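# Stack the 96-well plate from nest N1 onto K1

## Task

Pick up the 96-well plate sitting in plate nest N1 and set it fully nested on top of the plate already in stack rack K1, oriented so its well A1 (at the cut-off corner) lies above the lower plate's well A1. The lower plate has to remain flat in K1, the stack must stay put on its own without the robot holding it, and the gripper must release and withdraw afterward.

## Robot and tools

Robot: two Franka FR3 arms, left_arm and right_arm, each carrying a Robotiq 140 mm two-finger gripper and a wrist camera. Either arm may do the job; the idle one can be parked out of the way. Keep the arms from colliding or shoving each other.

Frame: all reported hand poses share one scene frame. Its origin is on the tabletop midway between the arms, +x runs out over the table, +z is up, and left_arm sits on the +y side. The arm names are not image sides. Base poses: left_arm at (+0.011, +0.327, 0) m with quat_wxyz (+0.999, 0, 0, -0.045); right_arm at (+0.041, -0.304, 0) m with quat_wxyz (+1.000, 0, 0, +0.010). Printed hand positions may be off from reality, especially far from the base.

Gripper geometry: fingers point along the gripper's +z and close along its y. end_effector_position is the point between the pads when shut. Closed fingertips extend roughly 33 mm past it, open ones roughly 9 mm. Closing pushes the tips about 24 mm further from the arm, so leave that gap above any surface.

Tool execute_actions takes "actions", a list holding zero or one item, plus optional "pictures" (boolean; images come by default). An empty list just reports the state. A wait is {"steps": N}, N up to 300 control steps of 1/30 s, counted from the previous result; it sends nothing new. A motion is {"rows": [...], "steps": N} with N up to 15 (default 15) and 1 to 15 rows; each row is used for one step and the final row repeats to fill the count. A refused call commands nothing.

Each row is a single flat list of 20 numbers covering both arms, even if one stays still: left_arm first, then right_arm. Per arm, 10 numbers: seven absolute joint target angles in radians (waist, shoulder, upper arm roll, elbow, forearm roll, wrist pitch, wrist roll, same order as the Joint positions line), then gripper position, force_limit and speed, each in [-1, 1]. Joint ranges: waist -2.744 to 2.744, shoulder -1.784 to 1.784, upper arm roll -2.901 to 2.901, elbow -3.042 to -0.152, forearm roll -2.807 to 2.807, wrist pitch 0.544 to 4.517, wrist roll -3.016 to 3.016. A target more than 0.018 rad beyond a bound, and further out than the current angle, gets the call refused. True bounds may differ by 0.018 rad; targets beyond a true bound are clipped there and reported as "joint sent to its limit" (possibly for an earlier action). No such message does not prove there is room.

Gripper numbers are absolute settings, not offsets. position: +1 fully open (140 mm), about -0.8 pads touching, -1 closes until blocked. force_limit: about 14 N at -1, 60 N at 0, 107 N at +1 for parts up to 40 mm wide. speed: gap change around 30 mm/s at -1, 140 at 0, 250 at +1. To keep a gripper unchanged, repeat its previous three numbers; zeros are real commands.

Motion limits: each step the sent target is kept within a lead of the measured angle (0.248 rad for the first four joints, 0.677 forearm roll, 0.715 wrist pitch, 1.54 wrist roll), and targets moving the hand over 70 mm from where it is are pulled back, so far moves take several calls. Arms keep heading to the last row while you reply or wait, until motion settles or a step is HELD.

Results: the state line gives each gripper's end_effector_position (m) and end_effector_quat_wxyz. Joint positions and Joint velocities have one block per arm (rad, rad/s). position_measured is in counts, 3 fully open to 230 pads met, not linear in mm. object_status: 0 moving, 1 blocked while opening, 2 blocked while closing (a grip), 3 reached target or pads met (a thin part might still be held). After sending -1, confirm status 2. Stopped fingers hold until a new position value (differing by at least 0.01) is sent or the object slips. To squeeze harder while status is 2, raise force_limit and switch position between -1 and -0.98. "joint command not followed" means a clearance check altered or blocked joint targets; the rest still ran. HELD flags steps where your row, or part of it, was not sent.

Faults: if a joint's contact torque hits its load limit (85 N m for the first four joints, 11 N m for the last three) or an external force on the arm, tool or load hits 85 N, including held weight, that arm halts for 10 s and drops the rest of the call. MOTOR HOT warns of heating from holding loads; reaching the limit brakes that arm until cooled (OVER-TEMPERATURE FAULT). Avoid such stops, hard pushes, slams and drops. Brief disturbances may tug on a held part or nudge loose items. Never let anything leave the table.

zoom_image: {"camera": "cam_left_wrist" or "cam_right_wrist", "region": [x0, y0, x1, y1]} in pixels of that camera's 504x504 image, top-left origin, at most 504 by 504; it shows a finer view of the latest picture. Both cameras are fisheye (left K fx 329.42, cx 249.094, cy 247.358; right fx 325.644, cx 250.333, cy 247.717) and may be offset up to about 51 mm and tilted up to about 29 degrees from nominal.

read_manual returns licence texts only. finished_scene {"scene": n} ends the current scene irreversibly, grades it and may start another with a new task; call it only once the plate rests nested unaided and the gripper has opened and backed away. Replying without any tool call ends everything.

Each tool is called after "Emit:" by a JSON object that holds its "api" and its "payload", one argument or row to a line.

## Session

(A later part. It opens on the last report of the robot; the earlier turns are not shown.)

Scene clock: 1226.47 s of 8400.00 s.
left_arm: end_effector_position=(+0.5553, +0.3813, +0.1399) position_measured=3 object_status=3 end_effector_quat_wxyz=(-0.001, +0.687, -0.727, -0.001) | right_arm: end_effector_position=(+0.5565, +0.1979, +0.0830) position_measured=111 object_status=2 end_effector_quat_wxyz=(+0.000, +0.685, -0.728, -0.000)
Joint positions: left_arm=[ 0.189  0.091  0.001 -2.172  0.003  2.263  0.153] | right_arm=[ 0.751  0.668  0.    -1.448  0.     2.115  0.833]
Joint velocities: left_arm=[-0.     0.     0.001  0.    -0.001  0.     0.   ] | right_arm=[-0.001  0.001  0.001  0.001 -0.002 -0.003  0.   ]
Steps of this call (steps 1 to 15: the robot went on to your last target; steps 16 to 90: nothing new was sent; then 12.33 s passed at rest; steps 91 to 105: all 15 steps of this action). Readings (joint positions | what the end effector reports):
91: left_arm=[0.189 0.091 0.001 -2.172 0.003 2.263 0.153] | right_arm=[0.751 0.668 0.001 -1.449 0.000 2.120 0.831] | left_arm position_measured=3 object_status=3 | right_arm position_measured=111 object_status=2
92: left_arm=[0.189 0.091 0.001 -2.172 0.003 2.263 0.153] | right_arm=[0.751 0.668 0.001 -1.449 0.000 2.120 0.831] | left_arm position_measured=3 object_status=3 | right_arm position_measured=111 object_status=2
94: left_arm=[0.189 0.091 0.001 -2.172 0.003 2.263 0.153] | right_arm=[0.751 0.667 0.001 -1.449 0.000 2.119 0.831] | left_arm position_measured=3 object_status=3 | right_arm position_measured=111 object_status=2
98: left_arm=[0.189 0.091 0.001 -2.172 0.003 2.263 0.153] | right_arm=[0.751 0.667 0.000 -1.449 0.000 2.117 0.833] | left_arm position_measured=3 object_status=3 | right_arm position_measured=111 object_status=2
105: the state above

Emit:
{"api": "execute_actions", "payload": {
  "actions": [
    {"rows":[[0.188,0.09,0,-2.174,0,2.266,0.147,1,0,0,0.7523,0.6730,0,-1.4531,0,2.085,0.8348,-1,0,-0.7],[0.188,0.09,0,-2.174,0,2.266,0.147,1,0,0,0.7516,0.6730,0,-1.4531,0,2.090,0.8348,-1,0,-0.7],[0.188,0.09,0,-2.174,0,2.266,0.147,1,0,0,0.7509,0.6730,0,-1.4531,0,2.095,0.8348,-1,0,-0.7],[0.188,0.09,0,-2.174,0,2.266,0.147,1,0,0,0.7502,0.6730,0,-1.4531,0,2.100,0.8348,-1,0,-0.7],[0.188,0.09,0,-2.174,0,2.266,0.147,1,0,0,0.7495,0.6730,0,-1.4531,0,2.105,0.8348,-1,0,-0.7],[0.188,0.09,0,-2.174,0,2.266,0.147,1,0,0,0.7488,0.6730,0,-1.4531,0,2.110,0.8348,-1,0,-0.7],[0.188,0.09,0,-2.174,0,2.266,0.147,1,0,0,0.7481,0.6730,0,-1.4531,0,2.114,0.8348,-1,0,-0.7],[0.188,0.09,0,-2.174,0,2.266,0.147,1,0,0,0.7474,0.6730,0,-1.4531,0,2.118,0.8348,-1,0,-0.7],[0.188,0.09,0,-2.174,0,2.266,0.147,1,0,0,0.7468,0.6730,0,-1.4531,0,2.121,0.8348,-1,0,-0.7],[0.188,0.09,0,-2.174,0,2.266,0.147,1,0,0,0.7463,0.6730,0,-1.4531,0,2.124,0.8348,-1,0,-0.7],[0.188,0.09,0,-2.174,0,2.266,0.147,1,0,0,0.7459,0.6730,0,-1.4531,0,2.126,0.8348,-1,0,-0.7],[0.188,0.09,0,-2.174,0,2.266,0.147,1,0,0,0.7456,0.6730,0,-1.4531,0,2.128,0.8348,-1,0,-0.7],[0.188,0.09,0,-2.174,0,2.266,0.147,1,0,0,0.7455,0.6730,0,-1.4531,0,2.130,0.8348,-1,0,-0.7]],"steps":15}
  ],
  "pictures": false
}}

Emit:
{"api": "execute_actions", "payload": {
  "actions": [
    {"steps":10}
  ],
  "pictures": false
}}

Scene clock: 1253.33 s of 8400.00 s.
left_arm: end_effector_position=(+0.5553, +0.3813, +0.1399) position_measured=3 object_status=3 end_effector_quat_wxyz=(-0.001, +0.687, -0.727, -0.001) | right_arm: end_effector_position=(+0.5578, +0.1980, +0.0829) position_measured=111 object_status=2 end_effector_quat_wxyz=(-0.002, +0.685, -0.729, -0.000)
Joint positions: left_arm=[ 0.189  0.091  0.001 -2.172  0.003  2.263  0.153] | right_arm=[ 0.75   0.668  0.001 -1.448  0.     2.12   0.833]
Joint velocities: left_arm=[ 0.    -0.001 -0.    -0.001  0.001  0.    -0.001] | right_arm=[ 0.001 -0.002  0.001 -0.003 -0.     0.003  0.001]
Steps of this call (steps 1 to 15: the robot went on to your last target; steps 16 to 90: nothing new was sent; then 23.37 s passed at rest; steps 91 to 105: all 15 steps of this action). Readings (joint positions | what the end effector reports):
91: left_arm=[0.189 0.091 0.001 -2.172 0.003 2.263 0.153] | right_arm=[0.751 0.668 0.000 -1.447 0.000 2.115 0.833] | left_arm position_measured=3 object_status=3 | right_arm position_measured=111 object_status=2
92: left_arm=[0.189 0.091 0.001 -2.172 0.003 2.263 0.153] | right_arm=[0.751 0.668 0.000 -1.447 0.000 2.115 0.833] | left_arm position_measured=3 object_status=3 | right_arm position_measured=111 object_status=2
94: left_arm=[0.189 0.091 0.001 -2.172 0.003 2.263 0.153] | right_arm=[0.751 0.668 0.000 -1.447 0.000 2.115 0.833] | left_arm position_measured=3 object_status=3 | right_arm position_measured=111 object_status=2
98: left_arm=[0.189 0.091 0.001 -2.172 0.003 2.263 0.153] | right_arm=[0.751 0.668 0.000 -1.447 0.000 2.116 0.833] | left_arm position_measured=3 object_status=3 | right_arm position_measured=111 object_status=2
105: the state above

Scene clock: 1253.67 s of 8400.00 s.
left_arm: end_effector_position=(+0.5553, +0.3813, +0.1399) position_measured=3 object_status=3 end_effector_quat_wxyz=(-0.001, +0.687, -0.727, -0.001) | right_arm: end_effector_position=(+0.5578, +0.1980, +0.0829) position_measured=111 object_status=2 end_effector_quat_wxyz=(-0.002, +0.685, -0.729, -0.000)
Joint positions: left_arm=[ 0.189  0.091  0.001 -2.172  0.003  2.263  0.153] | right_arm=[ 0.75   0.668  0.001 -1.449  0.     2.12   0.833]
Joint velocities: left_arm=[ 0.     0.001 -0.001 -0.     0.    -0.001 -0.001] | right_arm=[-0.001  0.    -0.     0.     0.     0.001 -0.001]
Steps of this call (steps 1 to 10: the robot went on to your last target). Readings (joint positions | what the end effector reports):
1: left_arm=[0.189 0.091 0.001 -2.172 0.003 2.263 0.153] | right_arm=[0.750 0.668 0.001 -1.449 0.000 2.120 0.833] | left_arm position_measured=3 object_status=3 | right_arm position_measured=111 object_status=2
2: left_arm=[0.189 0.091 0.001 -2.172 0.003 2.263 0.153] | right_arm=[0.750 0.668 0.001 -1.449 0.000 2.120 0.833] | left_arm position_measured=3 object_status=3 | right_arm position_measured=111 object_status=2
4: left_arm=[0.189 0.091 0.001 -2.172 0.003 2.263 0.153] | right_arm=[0.750 0.668 0.001 -1.449 0.000 2.120 0.833] | left_arm position_measured=3 object_status=3 | right_arm position_measured=111 object_status=2
8: left_arm=[0.189 0.091 0.001 -2.172 0.003 2.263 0.153] | right_arm=[0.750 0.668 0.001 -1.449 0.000 2.120 0.833] | left_arm position_measured=3 object_status=3 | right_arm position_measured=111 object_status=2
10: the state above

Emit:
{"api": "execute_actions", "payload": {
  "actions": [
    {"rows":[[0.188,0.09,0,-2.174,0,2.266,0.147,1,0,0,0.7465,0.6730,0,-1.4531,0,2.127,0.8330,-1,0,-0.7],[0.188,0.09,0,-2.174,0,2.266,0.147,1,0,0,0.7475,0.6730,0,-1.4531,0,2.124,0.8320,-1,0,-0.7],[0.188,0.09,0,-2.174,0,2.266,0.147,1,0,0,0.7485,0.6730,0,-1.4531,0,2.121,0.8310,-1,0,-0.7],[0.188,0.09,0,-2.174,0,2.266,0.147,1,0,0,0.7495,0.6730,0,-1.4531,0,2.118,0.8310,-1,0,-0.7],[0.188,0.09,0,-2.174,0,2.266,0.147,1,0,0,0.7505,0.6730,0,-1.4531,0,2.118,0.8310,-1,0,-0.7],[0.188,0.09,0,-2.174,0,2.266,0.147,1,0,0,0.7512,0.6730,0,-1.4531,0,2.118,0.8310,-1,0,-0.7],[0.188,0.09,0,-2.174,0,2.266,0.147,1,0,0,0.7517,0.6730,0,-1.4531,0,2.118,0.8310,-1,0,-0.7],[0.188,0.09,0,-2.174,0,2.266,0.147,1,0,0,0.7521,0.6730,0,-1.4531,0,2.118,0.8310,-1,0,-0.7],[0.188,0.09,0,-2.174,0,2.266,0.147,1,0,0,0.7525,0.6730,0,-1.4531,0,2.118,0.8310,-1,0,-0.7],[0.188,0.09,0,-2.174,0,2.266,0.147,1,0,0,0.7528,0.6730,0,-1.4531,0,2.118,0.8310,-1,0,-0.7],[0.188,0.09,0,-2.174,0,2.266,0.147,1,0,0,0.7531,0.6730,0,-1.4531,0,2.118,0.8310,-1,0,-0.7],[0.188,0.09,0,-2.174,0,2.266,0.147,1,0,0,0.7534,0.6730,0,-1.4531,0,2.118,0.8310,-1,0,-0.7],[0.188,0.09,0,-2.174,0,2.266,0.147,1,0,0,0.7537,0.6730,0,-1.4531,0,2.118,0.8310,-1,0,-0.7],[0.188,0.09,0,-2.174,0,2.266,0.147,1,0,0,0.7540,0.6730,0,-1.4531,0,2.118,0.8310,-1,0,-0.7]],"steps":15}
  ],
  "pictures": false
}}

Emit:
{"api": "execute_actions", "payload": {
  "actions": [
    {"steps":10}
  ]
}}

Scene clock: 1274.60 s of 8400.00 s.
left_arm: end_effector_position=(+0.5553, +0.3813, +0.1399) position_measured=3 object_status=3 end_effector_quat_wxyz=(-0.001, +0.687, -0.727, -0.001) | right_arm: end_effector_position=(+0.5577, +0.1981, +0.0829) position_measured=111 object_status=2 end_effector_quat_wxyz=(-0.002, +0.685, -0.729, -0.000)
Joint positions: left_arm=[ 0.189  0.091  0.001 -2.172  0.003  2.263  0.153] | right_arm=[ 0.75   0.668  0.    -1.449  0.     2.12   0.833]
Joint velocities: left_arm=[ 0.002  0.001  0.001 -0.    -0.    -0.     0.001] | right_arm=[ 0.002  0.001 -0.002  0.    -0.001  0.001 -0.   ]
Steps of this call (steps 1 to 15: the robot went on to your last target; steps 16 to 90: nothing new was sent; then 17.43 s passed at rest; steps 91 to 105: all 15 steps of this action). Readings (joint positions | what the end effector reports):
91: left_arm=[0.189 0.091 0.001 -2.172 0.003 2.263 0.153] | right_arm=[0.750 0.668 0.001 -1.449 0.000 2.120 0.833] | left_arm position_measured=3 object_status=3 | right_arm position_measured=111 object_status=2
92: left_arm=[0.189 0.091 0.001 -2.172 0.003 2.263 0.153] | right_arm=[0.750 0.668 0.001 -1.449 0.000 2.120 0.833] | left_arm position_measured=3 object_status=3 | right_arm position_measured=111 object_status=2
94: left_arm=[0.189 0.091 0.001 -2.172 0.003 2.263 0.153] | right_arm=[0.750 0.668 0.001 -1.449 0.000 2.120 0.833] | left_arm position_measured=3 object_status=3 | right_arm position_measured=111 object_status=2
98: left_arm=[0.189 0.091 0.001 -2.172 0.003 2.263 0.153] | right_arm=[0.750 0.668 0.001 -1.449 0.000 2.120 0.833] | left_arm position_measured=3 object_status=3 | right_arm position_measured=111 object_status=2
105: the state above

Scene clock: 1274.93 s of 8400.00 s.
left_arm: end_effector_position=(+0.5553, +0.3813, +0.1399) position_measured=3 object_status=3 end_effector_quat_wxyz=(-0.001, +0.687, -0.727, -0.001) | right_arm: end_effector_position=(+0.5577, +0.1981, +0.0829) position_measured=111 object_status=2 end_effector_quat_wxyz=(-0.002, +0.685, -0.729, -0.000)
Joint positions: left_arm=[ 0.189  0.091  0.001 -2.172  0.003  2.263  0.153] | right_arm=[ 0.75   0.668  0.    -1.449  0.     2.12   0.833]
Joint velocities: left_arm=[ 0.001  0.     0.001 -0.001  0.    -0.001 -0.   ] | right_arm=[-0.     0.    -0.    -0.    -0.     0.001  0.   ]
Steps of this call (steps 1 to 10: the robot went on to your last target). Readings (joint positions | what the end effector reports):
1: left_arm=[0.189 0.091 0.001 -2.172 0.003 2.263 0.153] | right_arm=[0.750 0.668 0.000 -1.449 0.000 2.120 0.833] | left_arm position_measured=3 object_status=3 | right_arm position_measured=111 object_status=2
2: left_arm=[0.189 0.091 0.001 -2.172 0.003 2.263 0.153] | right_arm=[0.750 0.668 0.000 -1.449 0.000 2.120 0.833] | left_arm position_measured=3 object_status=3 | right_arm position_measured=111 object_status=2
4: left_arm=[0.189 0.091 0.001 -2.172 0.003 2.263 0.153] | right_arm=[0.750 0.668 0.000 -1.449 0.000 2.120 0.833] | left_arm position_measured=3 object_status=3 | right_arm position_measured=111 object_status=2
8: left_arm=[0.189 0.091 0.001 -2.172 0.003 2.263 0.153] | right_arm=[0.750 0.668 0.000 -1.449 0.000 2.120 0.833] | left_arm position_measured=3 object_status=3 | right_arm position_measured=111 object_status=2
10: the state above

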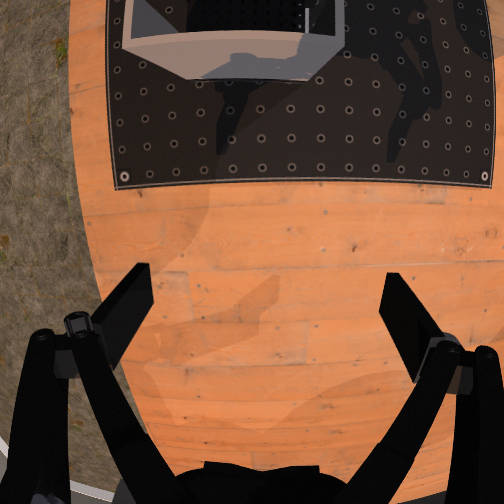

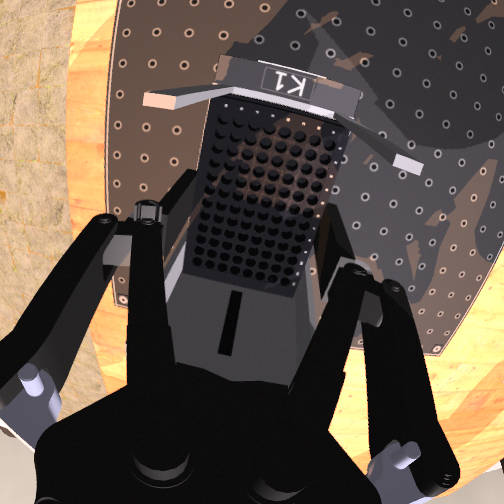

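Emit:
{"api": "zoom_image", "payload": {
  "camera": "cam_right_wrist",
  "region": [180, 60, 370, 250]
}}

Region (180, 60, 370, 250) of cam_right_wrist's 504x504 image, scaled by 2.653, with more detail than that image has.

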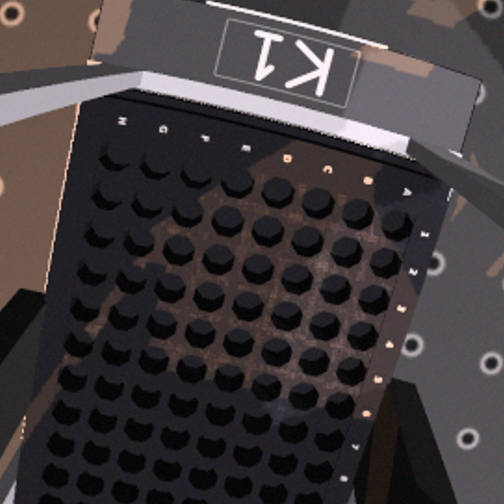

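Emit:
{"api": "execute_actions", "payload": {
  "actions": [
    {"rows":[[0.188,0.09,0,-2.174,0,2.266,0.147,1,0,0,0.7540,0.6730,0,-1.4531,0,2.120,0.8310,-1,0,-0.7],[0.188,0.09,0,-2.174,0,2.266,0.147,1,0,0,0.7540,0.6730,0,-1.4531,0,2.122,0.8310,-1,0,-0.7],[0.188,0.09,0,-2.174,0,2.266,0.147,1,0,0,0.7540,0.6730,0,-1.4531,0,2.124,0.8310,-1,0,-0.7],[0.188,0.09,0,-2.174,0,2.266,0.147,1,0,0,0.7540,0.6730,0,-1.4531,0,2.126,0.8310,-1,0,-0.7],[0.188,0.09,0,-2.174,0,2.266,0.147,1,0,0,0.7540,0.6730,0,-1.4531,0,2.128,0.8310,-1,0,-0.7],[0.188,0.09,0,-2.174,0,2.266,0.147,1,0,0,0.7540,0.6730,0,-1.4531,0,2.130,0.8310,-1,0,-0.7],[0.188,0.09,0,-2.174,0,2.266,0.147,1,0,0,0.7540,0.6730,0,-1.4531,0,2.132,0.8310,-1,0,-0.7],[0.188,0.09,0,-2.174,0,2.266,0.147,1,0,0,0.7540,0.6730,0,-1.4531,0,2.134,0.8310,-1,0,-0.7],[0.188,0.09,0,-2.174,0,2.266,0.147,1,0,0,0.7540,0.6730,0,-1.4531,0,2.136,0.8310,-1,0,-0.7],[0.188,0.09,0,-2.174,0,2.266,0.147,1,0,0,0.7540,0.6730,0,-1.4531,0,2.138,0.8310,-1,0,-0.7],[0.188,0.09,0,-2.174,0,2.266,0.147,1,0,0,0.7540,0.6730,0,-1.4531,0,2.140,0.8310,-1,0,-0.7]],"steps":15}
  ],
  "pictures": false
}}

Emit:
{"api": "execute_actions", "payload": {
  "actions": [
    {"steps":10}
  ],
  "pictures": false
}}

Scene clock: 1299.80 s of 8400.00 s.
left_arm: end_effector_position=(+0.5553, +0.3813, +0.1399) position_measured=3 object_status=3 end_effector_quat_wxyz=(-0.001, +0.687, -0.727, -0.001) | right_arm: end_effector_position=(+0.5578, +0.1991, +0.0830) position_measured=111 object_status=2 end_effector_quat_wxyz=(-0.003, +0.685, -0.728, -0.000)
Joint positions: left_arm=[ 0.189  0.091  0.001 -2.172  0.003  2.263  0.153] | right_arm=[ 0.751  0.668  0.    -1.45   0.     2.124  0.833]
Joint velocities: left_arm=[-0.     0.001 -0.001  0.    -0.    -0.001  0.001] | right_arm=[ 0.    -0.     0.001  0.    -0.001  0.    -0.   ]
Steps of this call (steps 1 to 15: the robot went on to your last target; steps 16 to 90: nothing new was sent; then 21.37 s passed at rest; steps 91 to 105: all 15 steps of this action). Readings (joint positions | what the end effector reports):
91: left_arm=[0.189 0.091 0.001 -2.172 0.003 2.263 0.153] | right_arm=[0.750 0.668 0.000 -1.449 0.000 2.120 0.833] | left_arm position_measured=3 object_status=3 | right_arm position_measured=111 object_status=2
92: left_arm=[0.189 0.091 0.001 -2.172 0.003 2.263 0.153] | right_arm=[0.750 0.668 0.000 -1.449 0.000 2.120 0.833] | left_arm position_measured=3 object_status=3 | right_arm position_measured=111 object_status=2
94: left_arm=[0.189 0.091 0.001 -2.172 0.003 2.263 0.153] | right_arm=[0.750 0.668 0.000 -1.449 0.000 2.120 0.833] | left_arm position_measured=3 object_status=3 | right_arm position_measured=111 object_status=2
98: left_arm=[0.189 0.091 0.001 -2.172 0.003 2.263 0.153] | right_arm=[0.751 0.668 0.000 -1.449 0.000 2.123 0.833] | left_arm position_measured=3 object_status=3 | right_arm position_measured=111 object_status=2
105: the state above

Scene clock: 1300.13 s of 8400.00 s.
left_arm: end_effector_position=(+0.5553, +0.3813, +0.1399) position_measured=3 object_status=3 end_effector_quat_wxyz=(-0.001, +0.687, -0.727, -0.001) | right_arm: end_effector_position=(+0.5578, +0.1991, +0.0830) position_measured=111 object_status=2 end_effector_quat_wxyz=(-0.003, +0.685, -0.728, -0.000)
Joint positions: left_arm=[ 0.189  0.091  0.001 -2.172  0.003  2.263  0.153] | right_arm=[ 0.751  0.668  0.    -1.45   0.     2.124  0.833]
Joint velocities: left_arm=[ 0.     0.001  0.     0.001  0.001  0.    -0.001] | right_arm=[ 0.001  0.001 -0.001 -0.    -0.001 -0.001  0.001]
Steps of this call (steps 1 to 10: the robot went on to your last target). Readings (joint positions | what the end effector reports):
1: left_arm=[0.189 0.091 0.001 -2.172 0.003 2.263 0.153] | right_arm=[0.751 0.668 0.000 -1.450 0.000 2.124 0.833] | left_arm position_measured=3 object_status=3 | right_arm position_measured=111 object_status=2
2: left_arm=[0.189 0.091 0.001 -2.172 0.003 2.263 0.153] | right_arm=[0.751 0.668 0.000 -1.450 0.000 2.124 0.833] | left_arm position_measured=3 object_status=3 | right_arm position_measured=111 object_status=2
4: left_arm=[0.189 0.091 0.001 -2.172 0.003 2.263 0.153] | right_arm=[0.751 0.668 0.000 -1.450 0.000 2.124 0.833] | left_arm position_measured=3 object_status=3 | right_arm position_measured=111 object_status=2
8: left_arm=[0.189 0.091 0.001 -2.172 0.003 2.263 0.153] | right_arm=[0.751 0.668 0.000 -1.450 0.000 2.124 0.833] | left_arm position_measured=3 object_status=3 | right_arm position_measured=111 object_status=2
10: the state above

Emit:
{"api": "execute_actions", "payload": {
  "actions": [
    {"rows":[[0.188,0.09,0,-2.174,0,2.266,0.147,1,0,0,0.7535,0.6730,0,-1.4531,0,2.136,0.8310,-1,0,-0.7],[0.188,0.09,0,-2.174,0,2.266,0.147,1,0,0,0.7530,0.6730,0,-1.4531,0,2.132,0.8310,-1,0,-0.7],[0.188,0.09,0,-2.174,0,2.266,0.147,1,0,0,0.7525,0.6730,0,-1.4531,0,2.128,0.8310,-1,0,-0.7],[0.188,0.09,0,-2.174,0,2.266,0.147,1,0,0,0.7520,0.6730,0,-1.4531,0,2.124,0.8310,-1,0,-0.7],[0.188,0.09,0,-2.174,0,2.266,0.147,1,0,0,0.7520,0.6730,0,-1.4531,0,2.121,0.8310,-1,0,-0.7],[0.188,0.09,0,-2.174,0,2.266,0.147,1,0,0,0.7520,0.6730,0,-1.4531,0,2.118,0.8310,-1,0,-0.7],[0.188,0.09,0,-2.174,0,2.266,0.147,1,0,0,0.7520,0.6730,0,-1.4531,0,2.116,0.8310,-1,0,-0.7],[0.188,0.09,0,-2.174,0,2.266,0.147,1,0,0,0.7520,0.6730,0,-1.4531,0,2.114,0.8310,-1,0,-0.7],[0.188,0.09,0,-2.174,0,2.266,0.147,1,0,0,0.7520,0.6730,0,-1.4531,0,2.113,0.8310,-1,0,-0.7],[0.188,0.09,0,-2.174,0,2.266,0.147,1,0,0,0.7520,0.6730,0,-1.4531,0,2.112,0.8310,-1,0,-0.7],[0.188,0.09,0,-2.174,0,2.266,0.147,1,0,0,0.7520,0.6730,0,-1.4531,0,2.111,0.8310,-1,0,-0.7],[0.188,0.09,0,-2.174,0,2.266,0.147,1,0,0,0.7520,0.6730,0,-1.4531,0,2.110,0.8310,-1,0,-0.7]],"steps":15}
  ],
  "pictures": false
}}

Emit:
{"api": "execute_actions", "payload": {
  "actions": [
    {"steps":12}
  ]
}}

Scene clock: 1319.43 s of 8400.00 s.
left_arm: end_effector_position=(+0.5553, +0.3813, +0.1399) position_measured=3 object_status=3 end_effector_quat_wxyz=(-0.001, +0.687, -0.727, -0.001) | right_arm: end_effector_position=(+0.5572, +0.1984, +0.0829) position_measured=111 object_status=2 end_effector_quat_wxyz=(-0.002, +0.685, -0.728, -0.000)
Joint positions: left_arm=[ 0.189  0.091  0.001 -2.172  0.003  2.263  0.153] | right_arm=[ 0.751  0.667  0.    -1.45   0.     2.121  0.833]
Joint velocities: left_arm=[ 0.     0.001 -0.     0.002 -0.     0.    -0.   ] | right_arm=[ 0.001 -0.    -0.    -0.002  0.001 -0.009 -0.   ]
Steps of this call (steps 1 to 15: the robot went on to your last target; steps 16 to 90: nothing new was sent; then 15.80 s passed at rest; steps 91 to 105: all 15 steps of this action). Readings (joint positions | what the end effector reports):
91: left_arm=[0.189 0.091 0.001 -2.172 0.003 2.263 0.153] | right_arm=[0.751 0.667 0.000 -1.450 0.000 2.124 0.833] | left_arm position_measured=3 object_status=3 | right_arm position_measured=111 object_status=2
92: left_arm=[0.189 0.091 0.001 -2.172 0.003 2.263 0.153] | right_arm=[0.751 0.667 0.000 -1.450 0.000 2.124 0.833] | left_arm position_measured=3 object_status=3 | right_arm position_measured=111 object_status=2
94: left_arm=[0.189 0.091 0.001 -2.172 0.003 2.263 0.153] | right_arm=[0.751 0.667 0.000 -1.450 0.000 2.124 0.833] | left_arm position_measured=3 object_status=3 | right_arm position_measured=111 object_status=2
98: left_arm=[0.189 0.091 0.001 -2.172 0.003 2.263 0.153] | right_arm=[0.751 0.667 0.000 -1.450 0.000 2.123 0.833] | left_arm position_measured=3 object_status=3 | right_arm position_measured=111 object_status=2
105: the state above

Scene clock: 1319.83 s of 8400.00 s.
left_arm: end_effector_position=(+0.5553, +0.3813, +0.1399) position_measured=3 object_status=3 end_effector_quat_wxyz=(-0.001, +0.687, -0.727, -0.001) | right_arm: end_effector_position=(+0.5569, +0.1982, +0.0829) position_measured=111 object_status=2 end_effector_quat_wxyz=(-0.001, +0.685, -0.728, -0.000)
Joint positions: left_arm=[ 0.189  0.091  0.001 -2.172  0.003  2.263  0.153] | right_arm=[ 0.751  0.667  0.    -1.45   0.     2.12   0.833]
Joint velocities: left_arm=[-0.002 -0.001  0.001 -0.    -0.001  0.001 -0.   ] | right_arm=[-0.    -0.    -0.001 -0.001  0.    -0.001  0.001]
Steps of this call (steps 1 to 12: the robot went on to your last target). Readings (joint positions | what the end effector reports):
1: left_arm=[0.189 0.091 0.001 -2.172 0.003 2.263 0.153] | right_arm=[0.751 0.667 0.000 -1.450 0.000 2.121 0.833] | left_arm position_measured=3 object_status=3 | right_arm position_measured=111 object_status=2
2: left_arm=[0.189 0.091 0.001 -2.172 0.003 2.263 0.153] | right_arm=[0.751 0.667 0.000 -1.450 0.000 2.121 0.833] | left_arm position_measured=3 object_status=3 | right_arm position_measured=111 object_status=2
4: left_arm=[0.189 0.091 0.001 -2.172 0.003 2.263 0.153] | right_arm=[0.751 0.667 0.000 -1.450 0.000 2.120 0.833] | left_arm position_measured=3 object_status=3 | right_arm position_measured=111 object_status=2
8: left_arm=[0.189 0.091 0.001 -2.172 0.003 2.263 0.153] | right_arm=[0.751 0.667 0.000 -1.450 0.000 2.120 0.833] | left_arm position_measured=3 object_status=3 | right_arm position_measured=111 object_status=2
12: the state above

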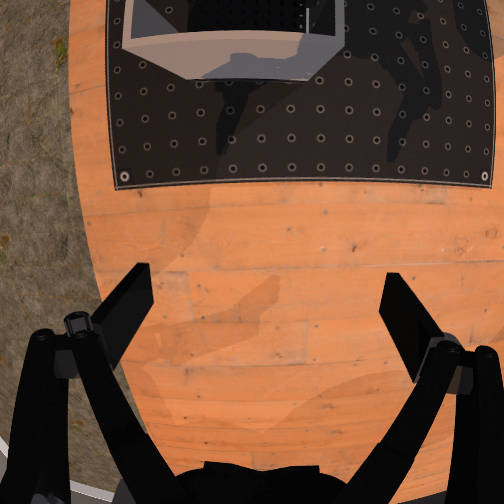

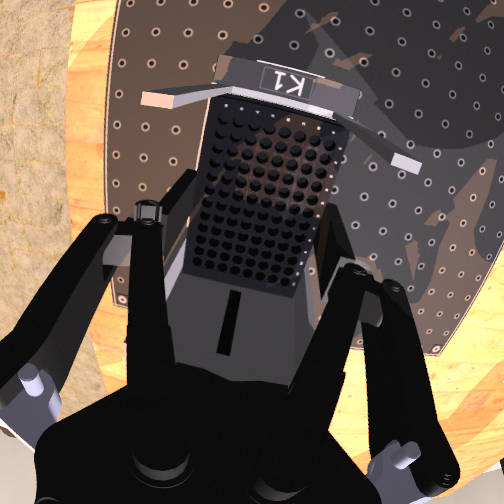

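Emit:
{"api": "execute_actions", "payload": {
  "actions": [
    {"rows":[[0.188,0.09,0,-2.174,0,2.266,0.147,1,0,0,0.7515,0.6715,0,-1.4522,0,2.114,0.832,-1,0,-0.7],[0.188,0.09,0,-2.174,0,2.266,0.147,1,0,0,0.7512,0.6700,0,-1.4513,0,2.117,0.833,-1,0,-0.7],[0.188,0.09,0,-2.174,0,2.266,0.147,1,0,0,0.751,0.6685,0,-1.4506,0,2.119,0.833,-1,0,-0.7],[0.188,0.09,0,-2.174,0,2.266,0.147,1,0,0,0.751,0.6675,0,-1.4500,0,2.120,0.833,-1,0,-0.7],[0.188,0.09,0,-2.174,0,2.266,0.147,1,0,0,0.751,0.6670,0,-1.4500,0,2.120,0.833,1,0,0]],"steps":15}
  ],
  "pictures": false
}}

Emit:
{"api": "execute_actions", "payload": {
  "actions": [
    {"rows":[[0.188,0.09,0,-2.174,0,2.266,0.147,1,0,0,0.751,0.6666,0,-1.4497,0,2.116,0.833,1,0,0],[0.188,0.09,0,-2.174,0,2.266,0.147,1,0,0,0.751,0.6653,0,-1.4487,0,2.110,0.833,1,0,0],[0.188,0.09,0,-2.174,0,2.266,0.147,1,0,0,0.751,0.6633,0,-1.4473,0,2.103,0.833,1,0,0],[0.188,0.09,0,-2.174,0,2.266,0.147,1,0,0,0.751,0.6608,0,-1.4454,0,2.097,0.833,1,0,0],[0.188,0.09,0,-2.174,0,2.266,0.147,1,0,0,0.751,0.6578,0,-1.4432,0,2.091,0.833,1,0,0],[0.188,0.09,0,-2.174,0,2.266,0.147,1,0,0,0.751,0.6545,0,-1.4407,0,2.084,0.833,1,0,0],[0.188,0.09,0,-2.174,0,2.266,0.147,1,0,0,0.751,0.6511,0,-1.4381,0,2.078,0.833,1,0,0],[0.188,0.09,0,-2.174,0,2.266,0.147,1,0,0,0.751,0.6475,0,-1.4355,0,2.072,0.833,1,0,0],[0.188,0.09,0,-2.174,0,2.266,0.147,1,0,0,0.751,0.6441,0,-1.4329,0,2.066,0.833,1,0,0],[0.188,0.09,0,-2.174,0,2.266,0.147,1,0,0,0.751,0.6408,0,-1.4304,0,2.062,0.833,1,0,0],[0.188,0.09,0,-2.174,0,2.266,0.147,1,0,0,0.751,0.6378,0,-1.4282,0,2.058,0.833,1,0,0],[0.188,0.09,0,-2.174,0,2.266,0.147,1,0,0,0.751,0.6353,0,-1.4263,0,2.056,0.833,1,0,0],[0.188,0.09,0,-2.174,0,2.266,0.147,1,0,0,0.751,0.6333,0,-1.4249,0,2.055,0.833,1,0,0],[0.188,0.09,0,-2.174,0,2.266,0.147,1,0,0,0.751,0.6320,0,-1.4239,0,2.056,0.831,1,0,0],[0.188,0.09,0,-2.174,0,2.266,0.147,1,0,0,0.751,0.6316,0,-1.4236,0,2.057,0.829,1,0,0]],"steps":15}
  ],
  "pictures": false
}}

Emit:
{"api": "execute_actions", "payload": {
  "actions": [
    {"rows":[[0.188,0.09,0,-2.174,0,2.266,0.147,1,0,0,0.7505,0.6301,0,-1.4260,0,2.061,0.8254,1,0,0],[0.188,0.09,0,-2.174,0,2.266,0.147,1,0,0,0.7490,0.6257,0,-1.4327,0,2.0674,0.8213,1,0,0],[0.188,0.09,0,-2.174,0,2.266,0.147,1,0,0,0.7466,0.6187,0,-1.4437,0,2.0738,0.8164,1,0,0],[0.188,0.09,0,-2.174,0,2.266,0.147,1,0,0,0.7433,0.6092,0,-1.4583,0,2.0813,0.8108,1,0,0],[0.188,0.09,0,-2.174,0,2.266,0.147,1,0,0,0.7392,0.5977,0,-1.4763,0,2.0898,0.8044,1,0,0],[0.188,0.09,0,-2.174,0,2.266,0.147,1,0,0,0.7343,0.5844,0,-1.4971,0,2.0990,0.7974,1,0,0],[0.188,0.09,0,-2.174,0,2.266,0.147,1,0,0,0.7287,0.5695,0,-1.5204,0,2.1088,0.7897,1,0,0],[0.188,0.09,0,-2.174,0,2.266,0.147,1,0,0,0.7223,0.5534,0,-1.5457,0,2.1192,0.7815,1,0,0],[0.188,0.09,0,-2.174,0,2.266,0.147,1,0,0,0.7153,0.5362,0,-1.5727,0,2.1299,0.7727,1,0,0],[0.188,0.09,0,-2.174,0,2.266,0.147,1,0,0,0.7076,0.5184,0,-1.6009,0,2.1409,0.7635,1,0,0],[0.188,0.09,0,-2.174,0,2.266,0.147,1,0,0,0.6994,0.5001,0,-1.6299,0,2.1521,0.7539,1,0,0],[0.188,0.09,0,-2.174,0,2.266,0.147,1,0,0,0.6906,0.4815,0,-1.6594,0,2.1632,0.744,1,0,0],[0.188,0.09,0,-2.174,0,2.266,0.147,1,0,0,0.6814,0.4630,0,-1.6891,0,2.1743,0.7339,1,0,0],[0.188,0.09,0,-2.174,0,2.266,0.147,1,0,0,0.6718,0.4446,0,-1.7186,0,2.1852,0.7236,1,0,0],[0.188,0.09,0,-2.174,0,2.266,0.147,1,0,0,0.6619,0.4267,0,-1.7476,0,2.1958,0.7132,1,0,0]],"steps":15}
  ],
  "pictures": false
}}

Emit:
{"api": "execute_actions", "payload": {
  "actions": [
    {"rows":[[0.188,0.09,0,-2.174,0,2.266,0.147,1,0,0,0.6518,0.4093,0,-1.7759,0,2.2061,0.7030,1,0,0],[0.188,0.09,0,-2.174,0,2.266,0.147,1,0,0,0.6415,0.3926,0,-1.8032,0,2.2159,0.6930,1,0,0],[0.188,0.09,0,-2.174,0,2.266,0.147,1,0,0,0.6312,0.3768,0,-1.8293,0,2.2251,0.6832,1,0,0],[0.188,0.09,0,-2.174,0,2.266,0.147,1,0,0,0.6210,0.3618,0,-1.8540,0,2.2338,0.6739,1,0,0],[0.188,0.09,0,-2.174,0,2.266,0.147,1,0,0,0.6110,0.3480,0,-1.8772,0,2.2418,0.6652,1,0,0],[0.188,0.09,0,-2.174,0,2.266,0.147,1,0,0,0.6013,0.3352,0,-1.8986,0,2.2491,0.6572,1,0,0],[0.188,0.09,0,-2.174,0,2.266,0.147,1,0,0,0.5921,0.3236,0,-1.9183,0,2.2557,0.6501,1,0,0],[0.188,0.09,0,-2.174,0,2.266,0.147,1,0,0,0.5834,0.3131,0,-1.9360,0,2.2613,0.6439,1,0,0],[0.188,0.09,0,-2.174,0,2.266,0.147,1,0,0,0.5754,0.3040,0,-1.9516,0,2.2661,0.6389,1,0,0],[0.188,0.09,0,-2.174,0,2.266,0.147,1,0,0,0.5683,0.2962,0,-1.9651,0,2.2699,0.6351,1,0,0],[0.188,0.09,0,-2.174,0,2.266,0.147,1,0,0,0.5622,0.2896,0,-1.9765,0,2.2728,0.6328,1,0,0],[0.188,0.09,0,-2.174,0,2.266,0.147,1,0,0,0.5572,0.2845,0,-1.9855,0,2.2745,0.632,1,0,0],[0.188,0.09,0,-2.174,0,2.266,0.147,1,0,0,0.5535,0.2807,0,-1.9921,0,2.2751,0.632,1,0,0],[0.188,0.09,0,-2.174,0,2.266,0.147,1,0,0,0.5512,0.2784,0,-1.9961,0,2.2751,0.632,1,0,0],[0.188,0.09,0,-2.174,0,2.266,0.147,1,0,0,0.5504,0.2776,0,-1.9975,0,2.2751,0.632,1,0,0]],"steps":15}
  ],
  "pictures": false
}}

Emit:
{"api": "execute_actions", "payload": {
  "actions": [
    {"steps":12}
  ]
}}

Scene clock: 1440.33 s of 8400.00 s.
left_arm: end_effector_position=(+0.5553, +0.3813, +0.1399) position_measured=3 object_status=3 end_effector_quat_wxyz=(-0.001, +0.687, -0.727, -0.001) | right_arm: end_effector_position=(+0.5569, +0.1982, +0.0830) position_measured=37 object_status=0 end_effector_quat_wxyz=(-0.001, +0.685, -0.728, -0.000)
Joint positions: left_arm=[ 0.189  0.091  0.001 -2.172  0.003  2.263  0.153] | right_arm=[ 0.751  0.667  0.    -1.45   0.     2.12   0.833]
Joint velocities: left_arm=[-0.     0.001 -0.001  0.    -0.     0.001 -0.   ] | right_arm=[-0.    -0.001 -0.    -0.001 -0.001 -0.001 -0.001]
Steps of this call (steps 1 to 15: the robot went on to your last target; steps 16 to 90: nothing new was sent; then 117.00 s passed at rest; steps 91 to 105: all 15 steps of this action). Readings (joint positions | what the end effector reports):
91: left_arm=[0.189 0.091 0.001 -2.172 0.003 2.263 0.153] | right_arm=[0.751 0.667 0.000 -1.450 0.000 2.120 0.833] | left_arm position_measured=3 object_status=3 | right_arm position_measured=111 object_status=2
92: left_arm=[0.189 0.091 0.001 -2.172 0.003 2.263 0.153] | right_arm=[0.751 0.667 0.000 -1.450 0.000 2.120 0.833] | left_arm position_measured=3 object_status=3 | right_arm position_measured=111 object_status=2
94: left_arm=[0.189 0.091 0.001 -2.172 0.003 2.263 0.153] | right_arm=[0.751 0.667 0.000 -1.450 0.000 2.120 0.833] | left_arm position_measured=3 object_status=3 | right_arm position_measured=111 object_status=2
98: left_arm=[0.189 0.091 0.001 -2.172 0.003 2.263 0.153] | right_arm=[0.751 0.667 0.000 -1.450 0.000 2.120 0.833] | left_arm position_measured=3 object_status=3 | right_arm position_measured=90 object_status=0
105: the state above

Scene clock: 1440.83 s of 8400.00 s.
left_arm: end_effector_position=(+0.5553, +0.3813, +0.1399) position_measured=3 object_status=3 end_effector_quat_wxyz=(-0.001, +0.687, -0.727, -0.001) | right_arm: end_effector_position=(+0.5580, +0.1992, +0.1119) position_measured=3 object_status=3 end_effector_quat_wxyz=(-0.004, +0.685, -0.728, -0.000)
Joint positions: left_arm=[ 0.189  0.091  0.001 -2.172  0.003  2.263  0.153] | right_arm=[ 0.751  0.635  0.    -1.428  0.     2.07   0.833]
Joint velocities: left_arm=[-0.002 -0.    -0.001  0.     0.001 -0.001  0.001] | right_arm=[-0.001 -0.077  0.     0.049  0.001 -0.052  0.001]
Steps of this call (steps 1 to 15: all 15 steps of this action). Readings (joint positions | what the end effector reports):
1: left_arm=[0.189 0.091 0.001 -2.172 0.003 2.263 0.153] | right_arm=[0.751 0.667 0.000 -1.450 0.000 2.120 0.833] | left_arm position_measured=3 object_status=3 | right_arm position_measured=30 object_status=0
2: left_arm=[0.189 0.091 0.001 -2.172 0.003 2.263 0.153] | right_arm=[0.751 0.667 0.000 -1.450 0.000 2.119 0.833] | left_arm position_measured=3 object_status=3 | right_arm position_measured=22 object_status=0
4: left_arm=[0.189 0.091 0.001 -2.172 0.003 2.263 0.153] | right_arm=[0.751 0.666 0.000 -1.450 0.000 2.114 0.833] | left_arm position_measured=3 object_status=3 | right_arm position_measured=7 object_status=0
8: left_arm=[0.189 0.091 0.001 -2.172 0.003 2.263 0.153] | right_arm=[0.751 0.659 0.000 -1.444 0.000 2.097 0.833] | left_arm position_measured=3 object_status=3 | right_arm position_measured=3 object_status=0
15: the state above

Scene clock: 1441.33 s of 8400.00 s.
left_arm: end_effector_position=(+0.5553, +0.3813, +0.1399) position_measured=3 object_status=3 end_effector_quat_wxyz=(-0.001, +0.687, -0.727, -0.001) | right_arm: end_effector_position=(+0.5503, +0.1313, +0.1181) position_measured=3 object_status=3 end_effector_quat_wxyz=(-0.001, -0.681, +0.733, +0.000)
Joint positions: left_arm=[ 0.189  0.091  0.001 -2.172  0.003  2.263  0.153] | right_arm=[ 0.686  0.468  0.001 -1.681  0.     2.147  0.78 ]
Joint velocities: left_arm=[ 0.001  0.001 -0.     0.001 -0.001  0.    -0.001] | right_arm=[-0.283 -0.538 -0.001 -0.834 -0.     0.249 -0.203]
Steps of this call (steps 1 to 15: all 15 steps of this action). Readings (joint positions | what the end effector reports):
1: left_arm=[0.189 0.091 0.001 -2.172 0.003 2.263 0.153] | right_arm=[0.751 0.632 0.000 -1.427 0.000 2.069 0.833] | left_arm position_measured=3 object_status=3 | right_arm position_measured=3 object_status=3
2: left_arm=[0.189 0.091 0.001 -2.172 0.003 2.263 0.153] | right_arm=[0.751 0.630 0.000 -1.428 0.000 2.069 0.832] | left_arm position_measured=3 object_status=3 | right_arm position_measured=3 object_status=3
4: left_arm=[0.189 0.091 0.001 -2.172 0.003 2.263 0.153] | right_arm=[0.750 0.622 0.000 -1.438 0.000 2.071 0.830] | left_arm position_measured=3 object_status=3 | right_arm position_measured=3 object_status=3
8: left_arm=[0.189 0.091 0.001 -2.172 0.003 2.263 0.153] | right_arm=[0.738 0.585 0.001 -1.498 0.000 2.088 0.819] | left_arm position_measured=3 object_status=3 | right_arm position_measured=3 object_status=3
15: the state above

Scene clock: 1441.83 s of 8400.00 s.
left_arm: end_effector_position=(+0.5553, +0.3813, +0.1399) position_measured=3 object_status=3 end_effector_quat_wxyz=(-0.001, +0.687, -0.727, -0.001) | right_arm: end_effector_position=(+0.5442, +0.0228, +0.1100) position_measured=3 object_status=3 end_effector_quat_wxyz=(-0.006, -0.671, +0.741, +0.001)
Joint positions: left_arm=[ 0.189  0.091  0.001 -2.172  0.003  2.263  0.153] | right_arm=[ 0.557  0.286 -0.001 -1.982  0.     2.257  0.676]
Joint velocities: left_arm=[-0.002  0.     0.001 -0.     0.001 -0.001  0.001] | right_arm=[-0.1   -0.099 -0.006 -0.176  0.     0.082 -0.125]
Steps of this call (steps 1 to 15: all 15 steps of this action). Readings (joint positions | what the end effector reports):
1: left_arm=[0.189 0.091 0.001 -2.172 0.003 2.263 0.153] | right_arm=[0.676 0.450 0.001 -1.709 0.000 2.157 0.773] | left_arm position_measured=3 object_status=3 | right_arm position_measured=3 object_status=3
2: left_arm=[0.189 0.091 0.001 -2.172 0.003 2.263 0.153] | right_arm=[0.666 0.432 0.001 -1.738 0.000 2.166 0.766] | left_arm position_measured=3 object_status=3 | right_arm position_measured=3 object_status=3
4: left_arm=[0.189 0.091 0.001 -2.172 0.003 2.263 0.153] | right_arm=[0.646 0.398 0.001 -1.792 0.000 2.186 0.750] | left_arm position_measured=3 object_status=3 | right_arm position_measured=3 object_status=3
8: left_arm=[0.189 0.091 0.001 -2.172 0.003 2.263 0.153] | right_arm=[0.605 0.341 0.000 -1.887 0.000 2.220 0.718] | left_arm position_measured=3 object_status=3 | right_arm position_measured=3 object_status=3
15: the state above

Scene clock: 1442.23 s of 8400.00 s.
left_arm: end_effector_position=(+0.5553, +0.3813, +0.1399) position_measured=3 object_status=3 end_effector_quat_wxyz=(-0.001, +0.687, -0.727, -0.001) | right_arm: end_effector_position=(+0.5453, +0.0198, +0.1098) position_measured=3 object_status=3 end_effector_quat_wxyz=(-0.002, -0.679, +0.734, +0.000)
Joint positions: left_arm=[ 0.189  0.091  0.001 -2.172  0.003  2.263  0.153] | right_arm=[ 0.552  0.279 -0.001 -1.995  0.     2.27   0.648]
Joint velocities: left_arm=[-0.001  0.002  0.001  0.001  0.    -0.    -0.001] | right_arm=[ 0.001 -0.001  0.     0.    -0.001  0.008 -0.034]
Steps of this call (steps 1 to 12: the robot went on to your last target). Readings (joint positions | what the end effector reports):
1: left_arm=[0.189 0.091 0.001 -2.172 0.003 2.263 0.153] | right_arm=[0.554 0.284 -0.001 -1.987 0.000 2.259 0.672] | left_arm position_measured=3 object_status=3 | right_arm position_measured=3 object_status=3
2: left_arm=[0.189 0.091 0.001 -2.172 0.003 2.263 0.153] | right_arm=[0.553 0.282 -0.001 -1.990 0.000 2.261 0.668] | left_arm position_measured=3 object_status=3 | right_arm position_measured=3 object_status=3
4: left_arm=[0.189 0.091 0.001 -2.172 0.003 2.263 0.153] | right_arm=[0.552 0.280 -0.001 -1.993 0.000 2.265 0.662] | left_arm position_measured=3 object_status=3 | right_arm position_measured=3 object_status=3
8: left_arm=[0.189 0.091 0.001 -2.172 0.003 2.263 0.153] | right_arm=[0.552 0.279 -0.001 -1.995 0.000 2.269 0.653] | left_arm position_measured=3 object_status=3 | right_arm position_measured=3 object_status=3
12: the state above

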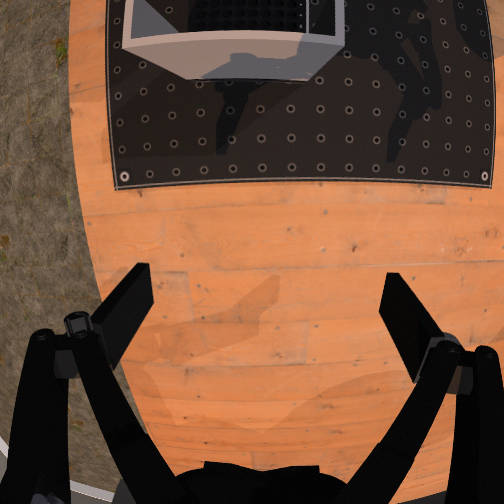

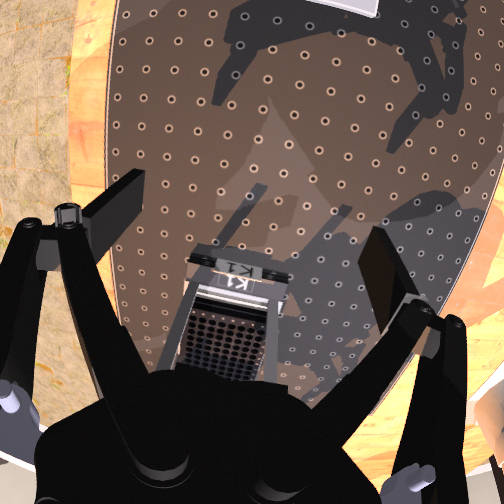

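Emit:
{"api": "zoom_image", "payload": {
  "camera": "cam_right_wrist",
  "region": [175, 255, 295, 345]
}}

Region (175, 255, 295, 345) of cam_right_wrist's 504x504 image, scaled by 4.200, with more detail than that image has; it fills the top 378 rows of this view, and the rest is white.

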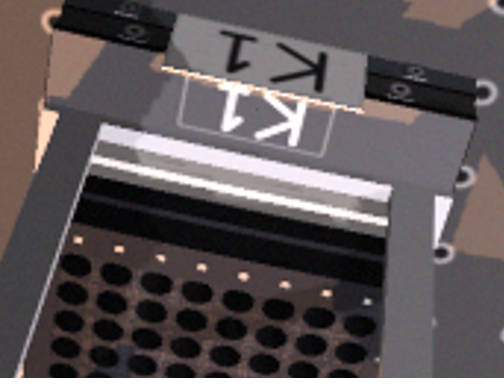

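Emit:
{"api": "zoom_image", "payload": {
  "camera": "cam_right_wrist",
  "region": [210, 280, 260, 330]
}}

Region (210, 280, 260, 330) of cam_right_wrist's 504x504 image, scaled by 10.080, with more detail than that image has.

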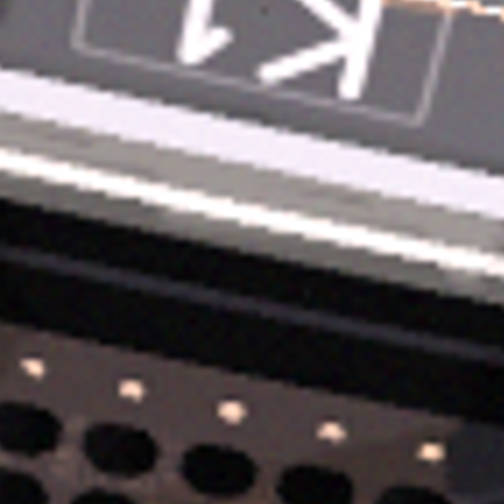

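Emit:
{"api": "finished_scene", "payload": {
  "scene": 1
}}

The scene is finished: the task was done.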